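## Task

Plate R83 is partly out of slot 2 of plate hotel H1; slide it in until it rests against the rear stop, so that it stays there without the robot holding it, then release it and pull the gripper away.

## Robot and tools

Robot: a single four-axis arm with one level gripper that cannot tilt. Its joints are a vertical lift (0.000 to 0.550 m), a shoulder (-2.000 to 2.000 rad), an elbow (-2.800 to 2.800 rad) and a wrist yaw (-12.566 to 12.566 rad). The controlled point, end_effector_position, sits midway between the two rubber pads, about 2 to 3 cm back from the fingertips. Fingers point along the gripper's +x axis and separate along its y axis. The hotel H1 holds 6 slots numbered upward from 1 at the bottom.

Frames: results report the hand in the scene frame, origin on the table surface under the arm base, +z up, +y to the left when facing along +x. Positions are in metres and orientation is end_effector_quat_wxyz. The reported position may be slightly wrong, more so when the arm reaches far. Commands, however, are given in the gripper's own axes.

execute_actions(actions): a list of actions run one after another. Each action is a table of at most 15 rows; each row lasts one control step of 1/30 s, and if fewer than 15 rows are given the final row is repeated to fill out the action (0.5 s each). A row is exactly 5 numbers, each in [-1, 1], in this order: dx, dy, dz, rz, opening. The first four are an offset, not a pose: they describe a target relative to the gripper's measured pose at the moment that action began (for the first action in a call, the pose last reported in the scene), expressed in gripper axes. Every row in the table refers to that same starting pose, not to the row before. Scale: 1.0 equals 0.6 m for dx, dy, dz and 180 degrees for rz; rz turns about the gripper's z axis, positive from +x toward +y. The opening is absolute, not an offset: +1 is fully open (0.140 m), -1 is closed, which still leaves 0.066 m between the pads. Closing from fully open takes at least about 0.6 s. An empty list just returns state and images.

move(target, speed, blocking): drives the gripper along a straight path toward one target. target is one row of the same 5 numbers, with the offsets counted from the pose in the most recent result showing one. speed is the path's top speed in m/s, 0.002 to 0.5 (default 0.25); rotation is capped at twice that value in rad/s. The path takes 0.5 to 10 s and is cut off at 10 s. It does not slow for obstacles, the hand can lag, wander or overshoot the speed (notably with the arm almost straight), and contact force grows with speed and with how far past the contact the target lies. The opening is applied when the move begins. With blocking=false the result comes after 0.5 s while the arm keeps going; check with wait(0), and call wait or stop before any new rows or moves. The extra 'move:' line reports the outcome (done, off_target, moving, held, fault), the limits that acted (paced = command clipped; held = a safety check blocked steps, after which the arm may jump faster than speed) and the remaining distance to target.

wait(seconds): 0 to 10 s with the arm keeping its last command; returns early if a running move finishes. stop(): brakes a running move; it needs braking distance, more when fast, and fingers continue their motion. zoom_image(camera, region): enlarged view of [x0, y0, x1, y1] pixels (top-left origin, at most 504 by 504) from cam_head_left, cam_head_right, cam_high, cam_low or cam_wrist. finished_scene(scene): ends scene 1 or 2 permanently and reports success; call it only once the plate is home, released and the gripper withdrawn.

Control details: each step the commanded pose is clipped to within 70 mm and 16 degrees of the measured pose, and the arm only continues to that clipped point, so long motions need further commands. 'Hand target' in a result is where the controller is heading now. Because offsets start from the measured hand, repeating a small offset against something rigid adds no extra force, but against something that yields it keeps advancing. Joints slow in unison and stop together on a reversal; after big moves the arm may still be short of target.

Reading results: Joint positions list lift, shoulder, elbow, wrist yaw, then pad gap in metres. grip_measured is the opening on the command scale (a constant bias up to about 1 mm is possible). To hold something, command roughly 0.04 below grip_measured; pads push with about 18 N each, more on a fast close. Step readings give end_effector_position at some steps, with HELD where a row was partly blocked. 'pose unreachable' means the clearance check altered or blocked the command. Motor temperature rises while loaded: MOTOR HOT appears from 85 °C and at 100 °C an OVER-TEMPERATURE FAULT brakes the arm until it cools.

Avoid: letting the elbow angle get within 0.4 rad of zero (the arm may fold and fault); contact torque reaching load limits (lift 54 N, shoulder 8.1 N m, elbow 4.05 N m, wrist yaw 1.35 N m), which freezes the arm for 10 s and drops the rest of the call; fast impacts, heavy shoves, dropping or knocking anything off the table, which ends the scene. Occasional external nudges may disturb held or loose items. Prefer brief, efficient motion with gentle, slow contact when pushing the plate home.

Each tool is called after ">>>" in YAML: its name, and indented under it one key for each argument.

## Session

>>> execute_actions:
  actions: []

Scene clock: 0.00 s.
end_effector_position=(+0.5296, +0.0856, +0.5012) grip_measured=+0.98 end_effector_quat_wxyz=(-0.433, -0.000, -0.000, +0.901)
Joint positions: [ 0.496  0.066 -2.382  0.07   0.139]
Motor temperatures (°C, as the motors report them): [35 30 29 29]
Hand target: +0.530, +0.086, +0.501; -0.433, -0.000, -0.000, +0.901

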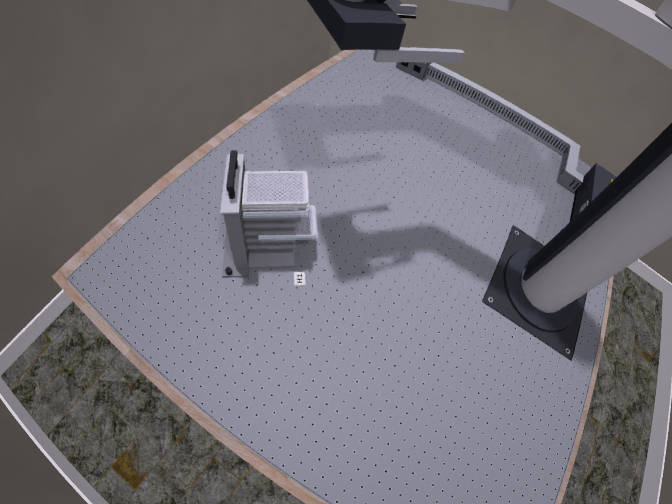

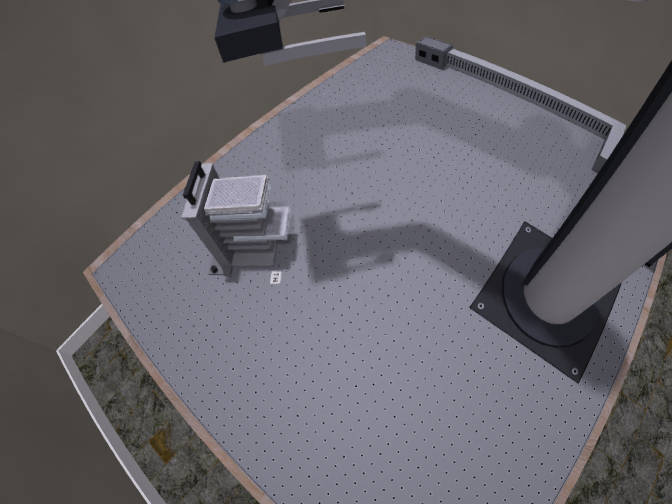

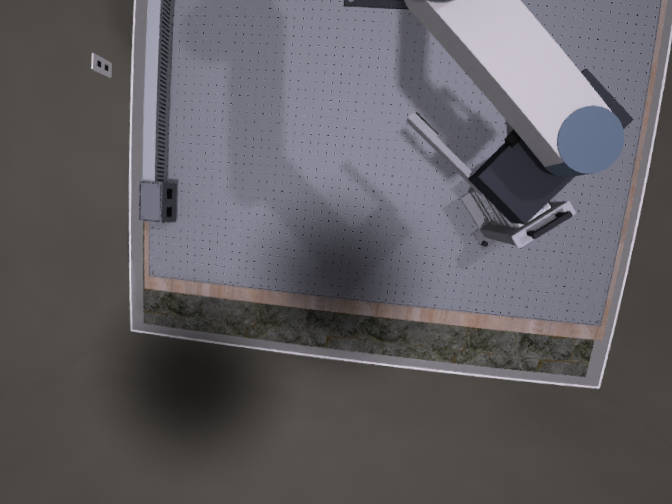

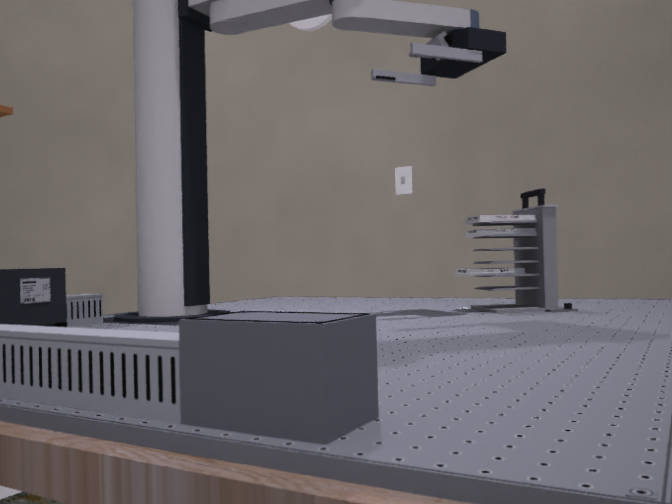

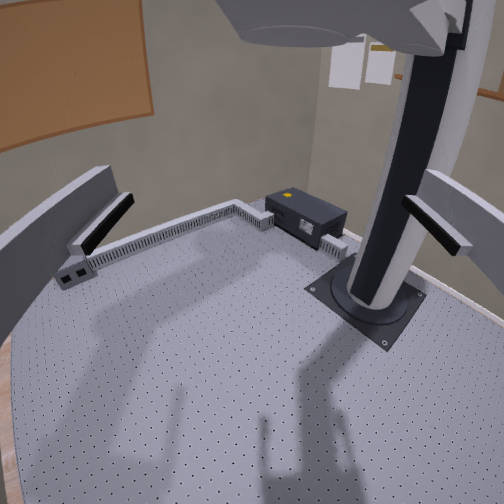

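>>> move:
  target: [-0.008,-0.283,-0.3,0.865,-1]

Scene clock: 7.07 s.
end_effector_position=(+0.4002, +0.1951, +0.3212) grip_measured=-1.00 end_effector_quat_wxyz=(+0.972, +0.000, +0.000, +0.234)
Joint positions: [ 0.316 -0.105 -0.63   1.206  0.066]
Motor temperatures (°C, as the motors report them): [35 30 29 29]
Hand target: +0.400, +0.195, +0.321; +0.972, +0.000, +0.000, +0.234
Off the commanded pose: 0.000 m, 0 deg.
move: done

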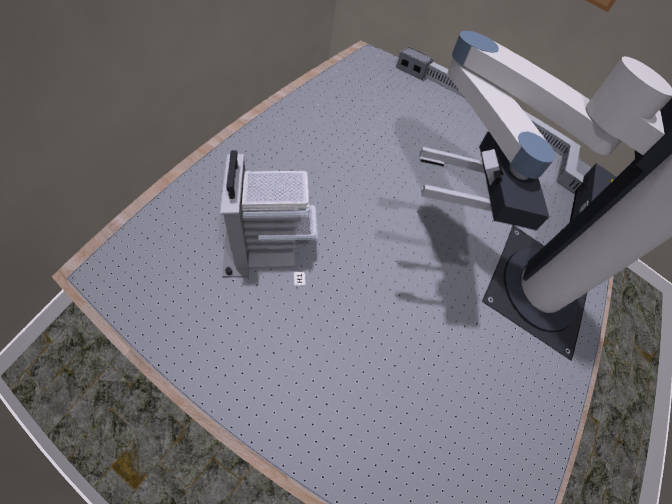

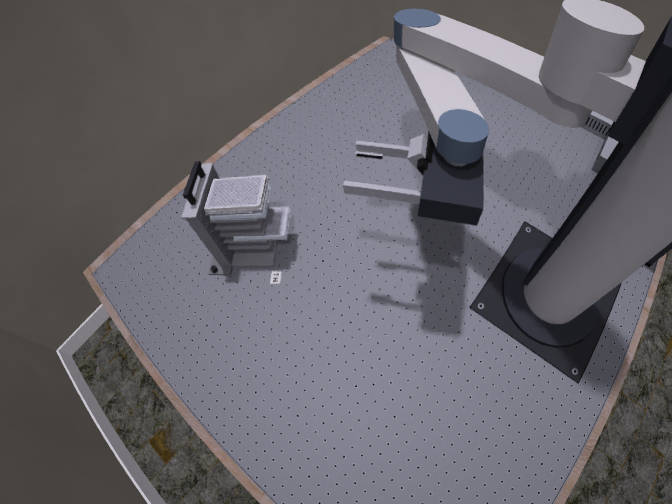

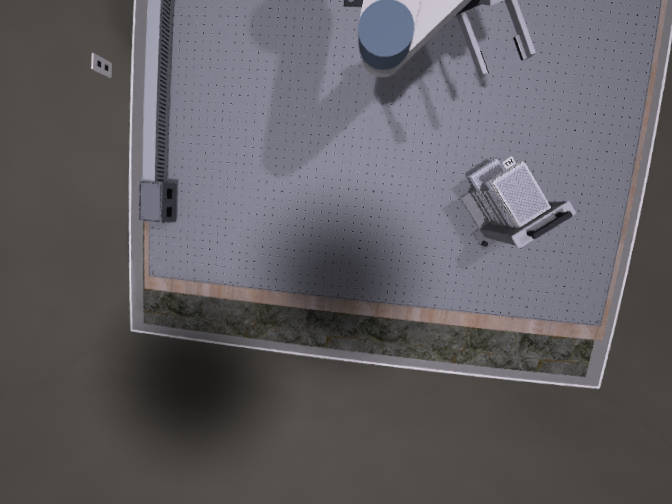

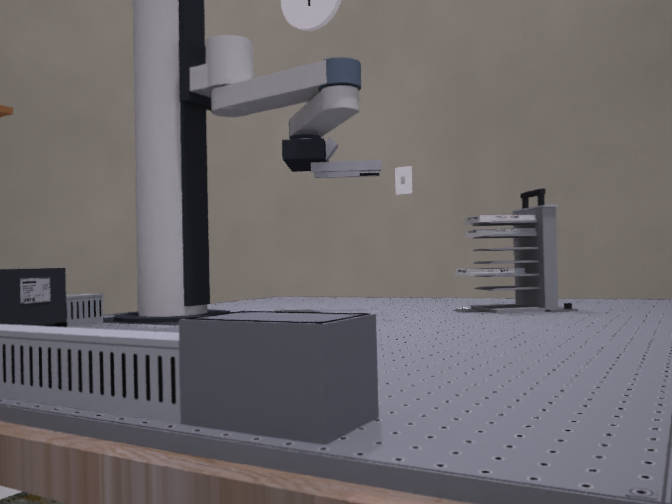

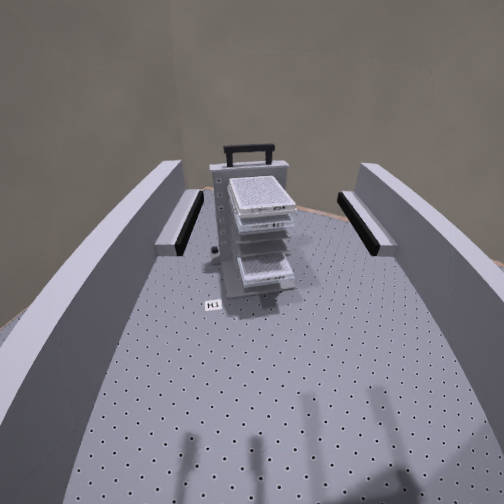

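>>> move:
  target: [0.17,-0.07,-0.385,0.06,-1]

>>> zoom_image:
  camera: "cam_low"
  region: [340,180,580,330]

Scene clock: 9.30 s.
end_effector_position=(+0.5103, +0.2040, +0.0901) grip_measured=-1.00 end_effector_quat_wxyz=(+0.946, +0.000, +0.000, +0.324)
Joint positions: [ 0.085 -0.443 -1.009  2.112  0.066]
Motor temperatures (°C, as the motors report them): [35 30 29 29]
Hand target: +0.510, +0.204, +0.090; +0.946, +0.000, +0.000, +0.324
Off the commanded pose: 0.000 m, 0 deg.
move: done

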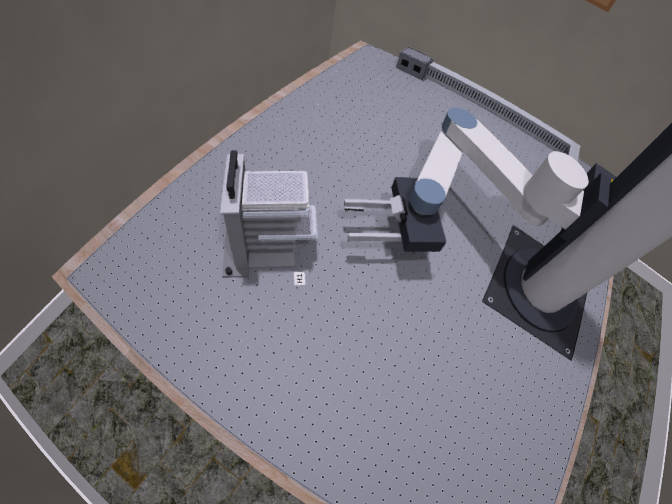

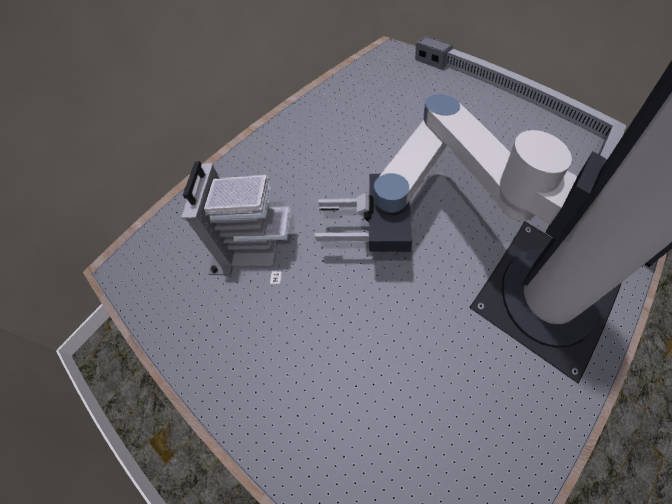

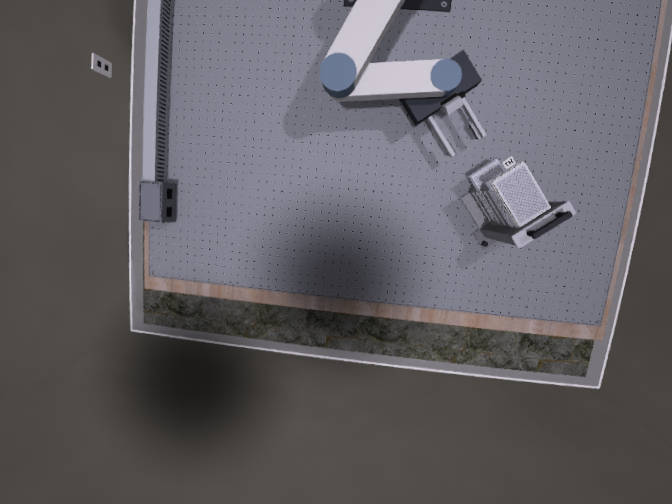

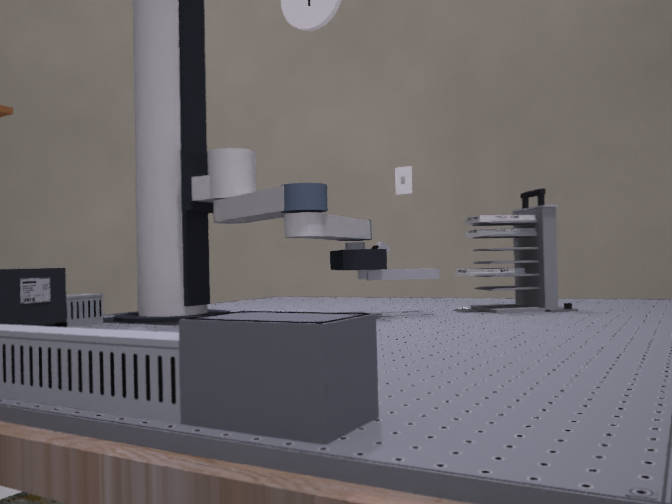

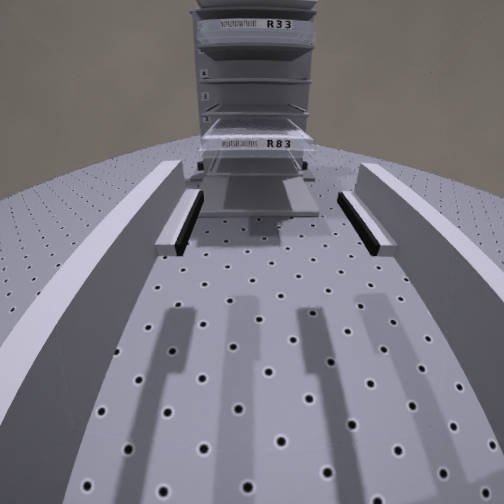

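Region (340, 180, 580, 330) of cam_low's 672x504 image, scaled by 2.100, with more detail than that image has; it fills the top 315 rows of this view, and the rest is white.

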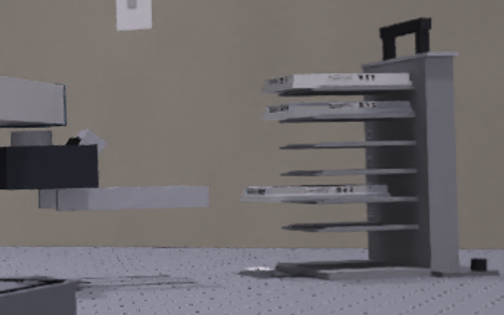

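>>> move:
  target: [0.08,0.009,0.021,0.005,-1]
  speed: 0.1

>>> move:
  target: [0.07,0,0,0,-1]
  speed: 0.02

>>> zoom_image:
  camera: "cam_low"
  region: [340,180,580,330]

Scene clock: 11.20 s.
end_effector_position=(+0.5449, +0.2377, +0.1028) grip_measured=-1.00 end_effector_quat_wxyz=(+0.944, +0.000, +0.000, +0.331)
Joint positions: [ 0.098 -0.326 -1.225  2.226  0.066]
Motor temperatures (°C, as the motors report them): [35 30 29 29]
Hand target: +0.545, +0.238, +0.103; +0.944, +0.000, +0.000, +0.331
Off the commanded pose: 0.000 m, 0 deg.
move: done

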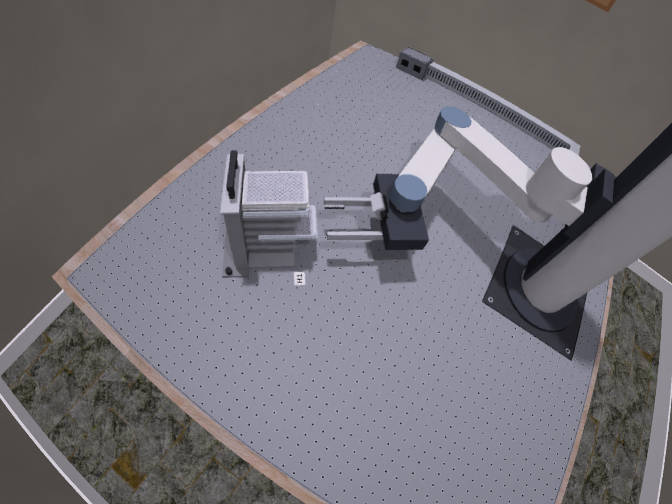

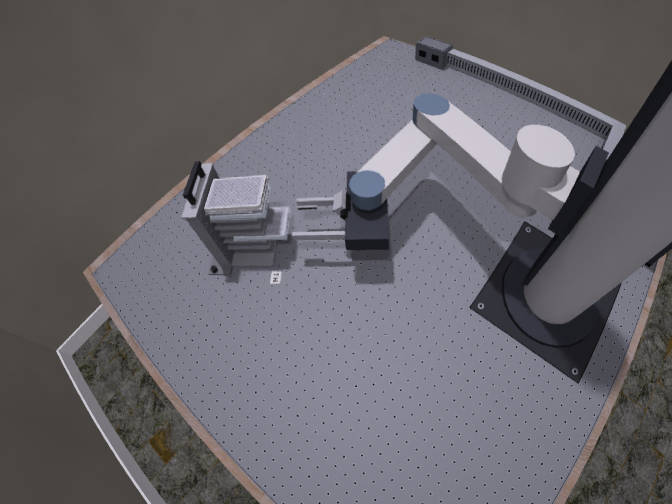

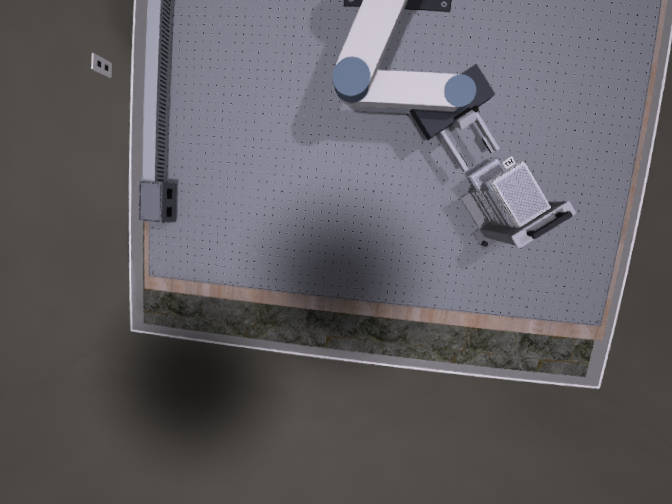

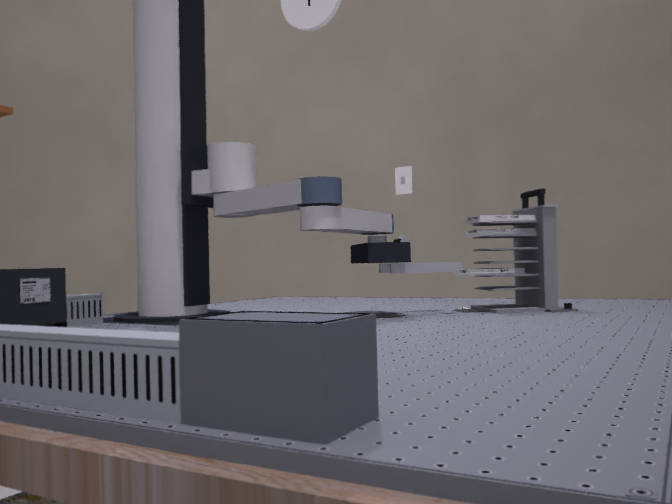

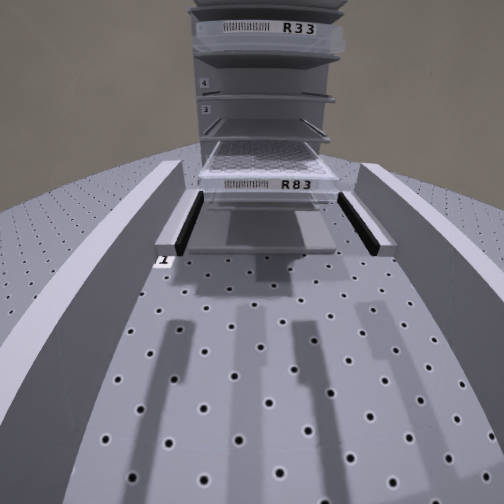

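Scene clock: 13.53 s.
end_effector_position=(+0.5777, +0.2640, +0.1028) grip_measured=-1.00 end_effector_quat_wxyz=(+0.944, +0.000, +0.000, +0.331)
Joint positions: [ 0.098 -0.225 -1.431  2.33   0.066]
Motor temperatures (°C, as the motors report them): [35 30 29 29]
Hand target: +0.578, +0.264, +0.103; +0.944, +0.000, +0.000, +0.331
Off the commanded pose: 0.000 m, 0 deg.
move: done

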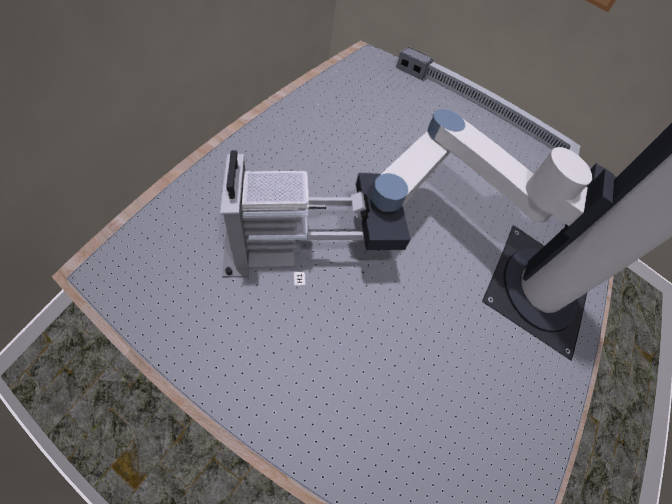

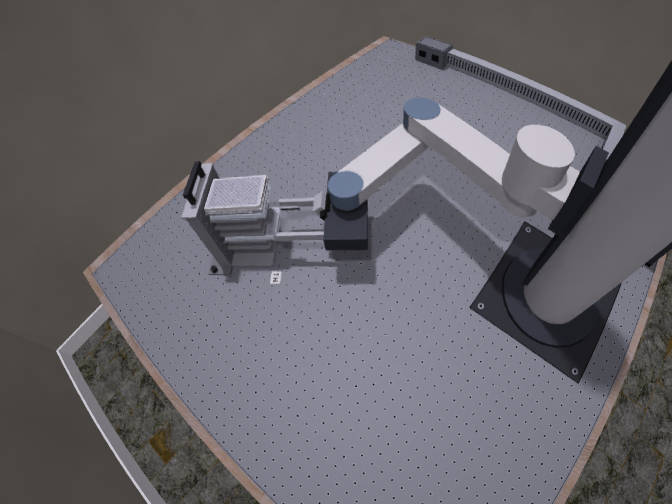

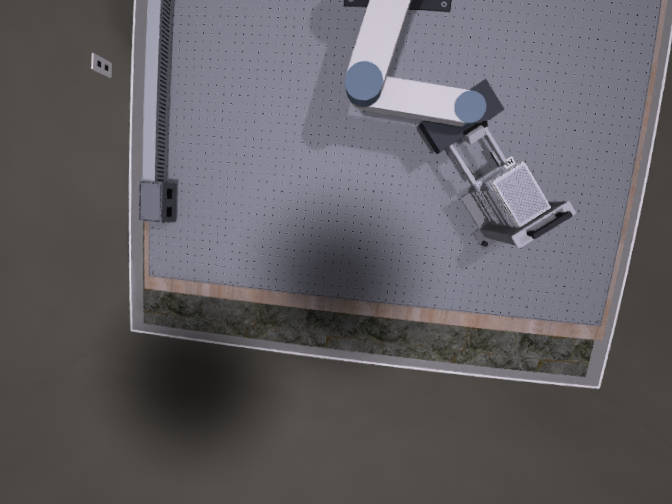

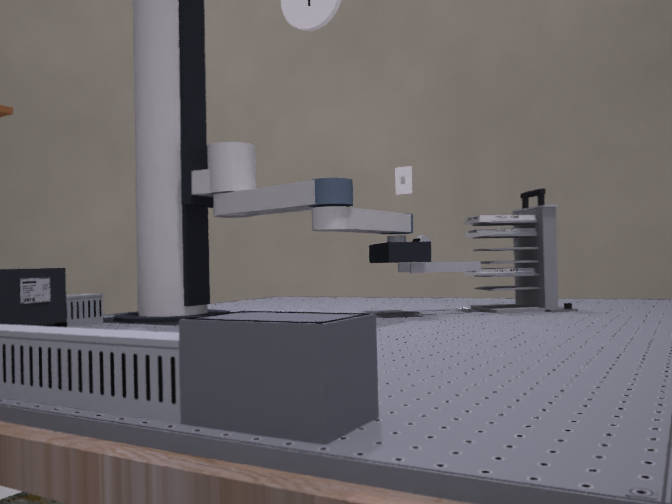

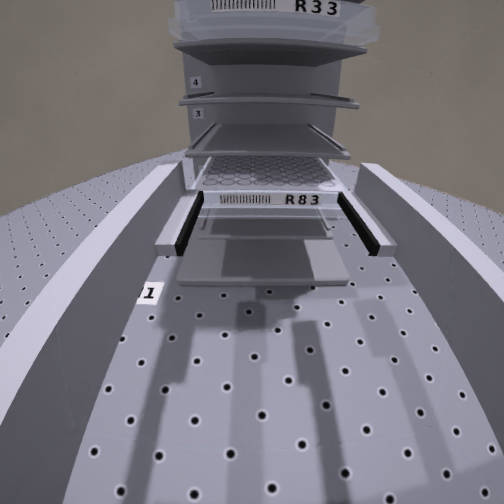

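Region (340, 180, 580, 330) of cam_low's 672x504 image, scaled by 2.100, with more detail than that image has; it fills the top 315 rows of this view, and the rest is white.

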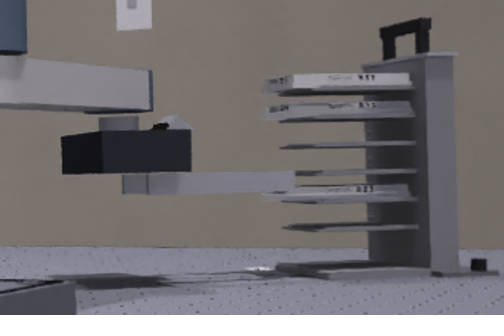

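>>> move:
  target: [0.013,0,0,0,-1]
  speed: 0.01

>>> zoom_image:
  camera: "cam_low"
  region: [340,180,580,330]

Scene clock: 15.07 s.
end_effector_position=(+0.5829, +0.2679, +0.1028) grip_measured=-1.00 end_effector_quat_wxyz=(+0.944, +0.000, +0.000, +0.330)
Joint positions: [ 0.098 -0.209 -1.464  2.345  0.066]
Motor temperatures (°C, as the motors report them): [35 30 29 29]
Hand target: +0.584, +0.269, +0.103; +0.944, +0.000, +0.000, +0.331
Off the commanded pose: 0.001 m, 0 deg.
move: done

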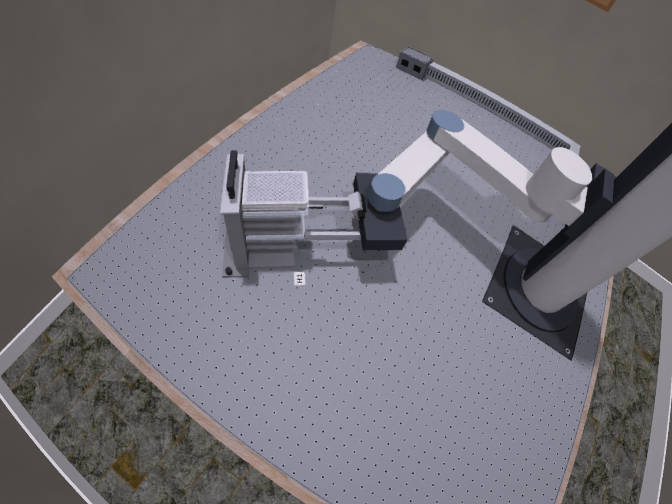

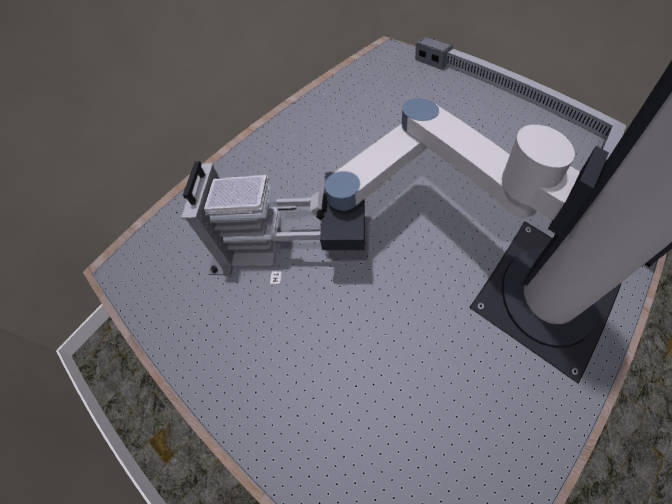

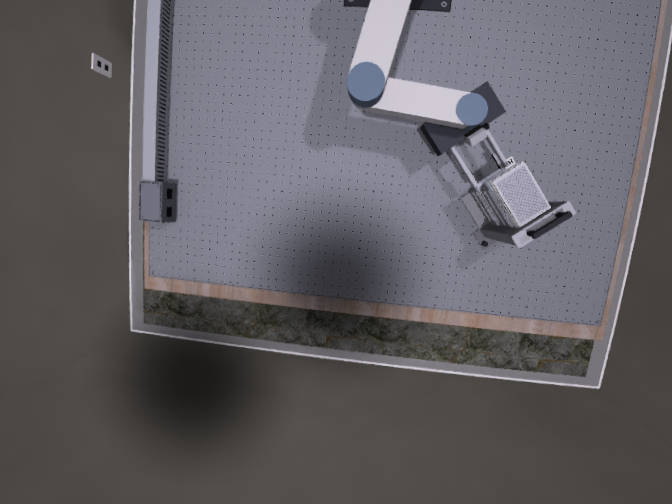

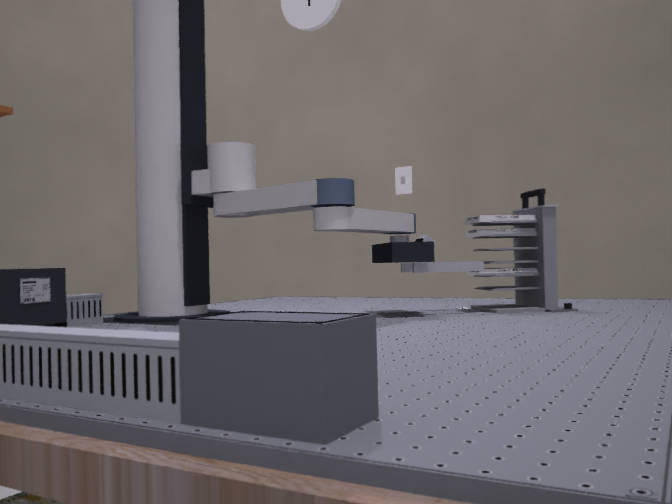

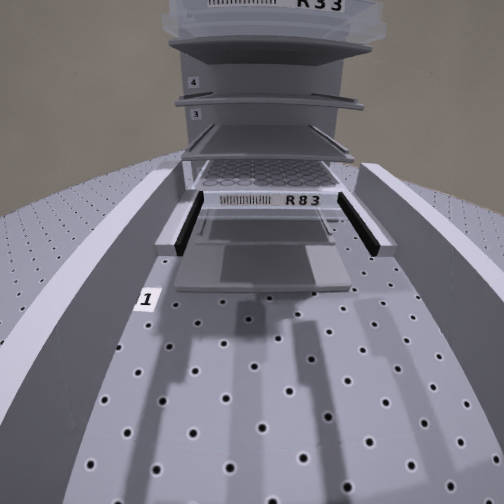

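Region (340, 180, 580, 330) of cam_low's 672x504 image, scaled by 2.100, with more detail than that image has; it fills the top 315 rows of this view, and the rest is white.

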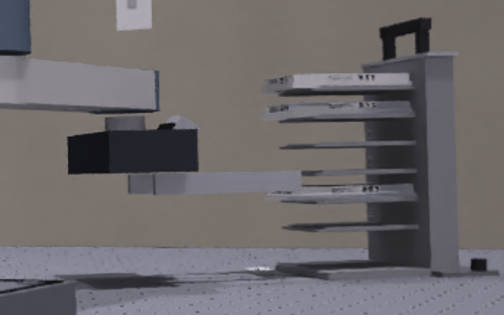

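>>> move:
  target: [-0.15,0,0,0,-1]

>>> finished_scene:
  scene: 1

Scene clock: 16.43 s.
end_effector_position=(+0.5125, +0.2118, +0.1028) grip_measured=-1.00 end_effector_quat_wxyz=(+0.944, +0.000, +0.000, +0.330)
Joint positions: [ 0.098 -0.418 -1.036  2.127  0.066]
Motor temperatures (°C, as the motors report them): [35 30 29 29]
Hand target: +0.513, +0.212, +0.103; +0.944, +0.000, +0.000, +0.330
Off the commanded pose: 0.000 m, 0 deg.
move: done

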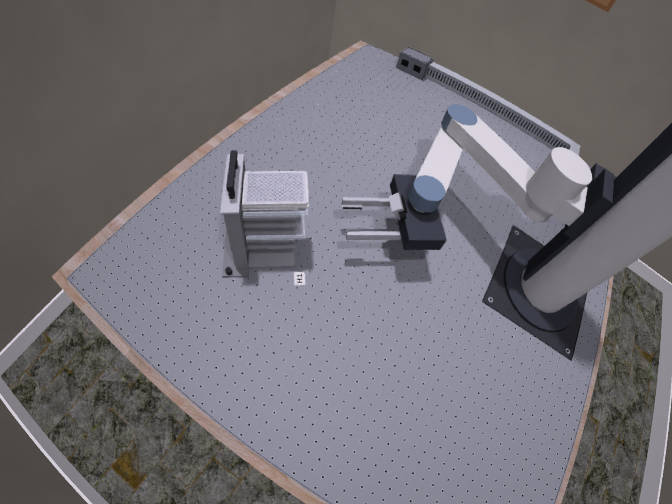

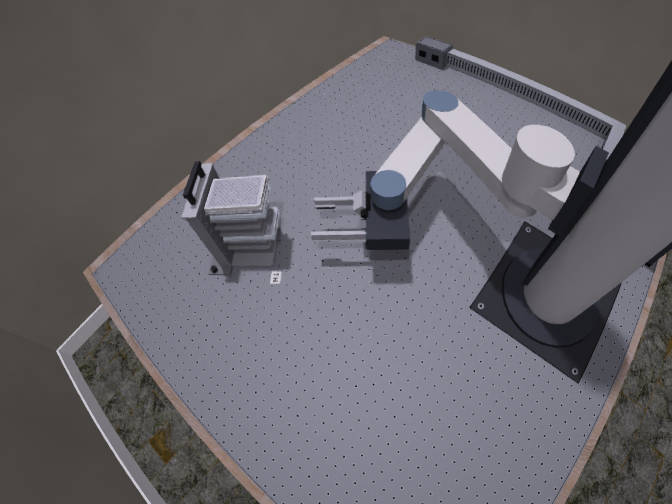

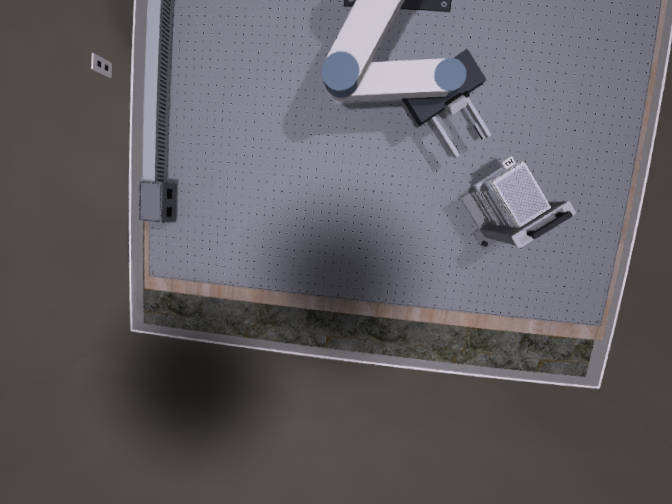

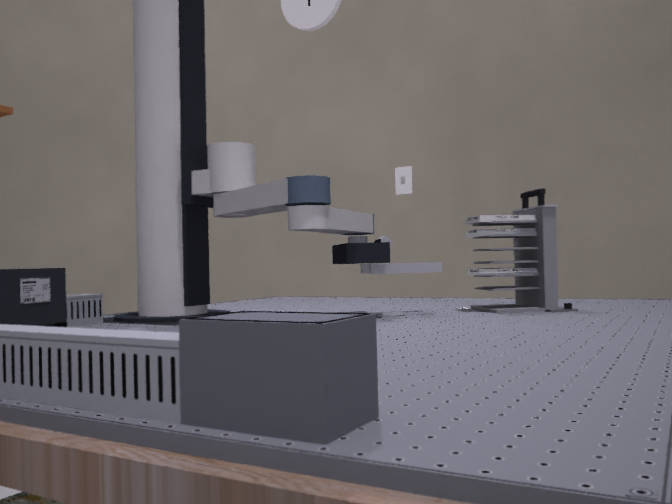

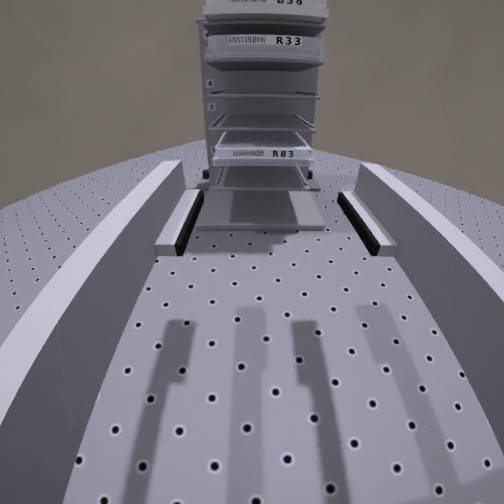

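The scene is finished: the task was done.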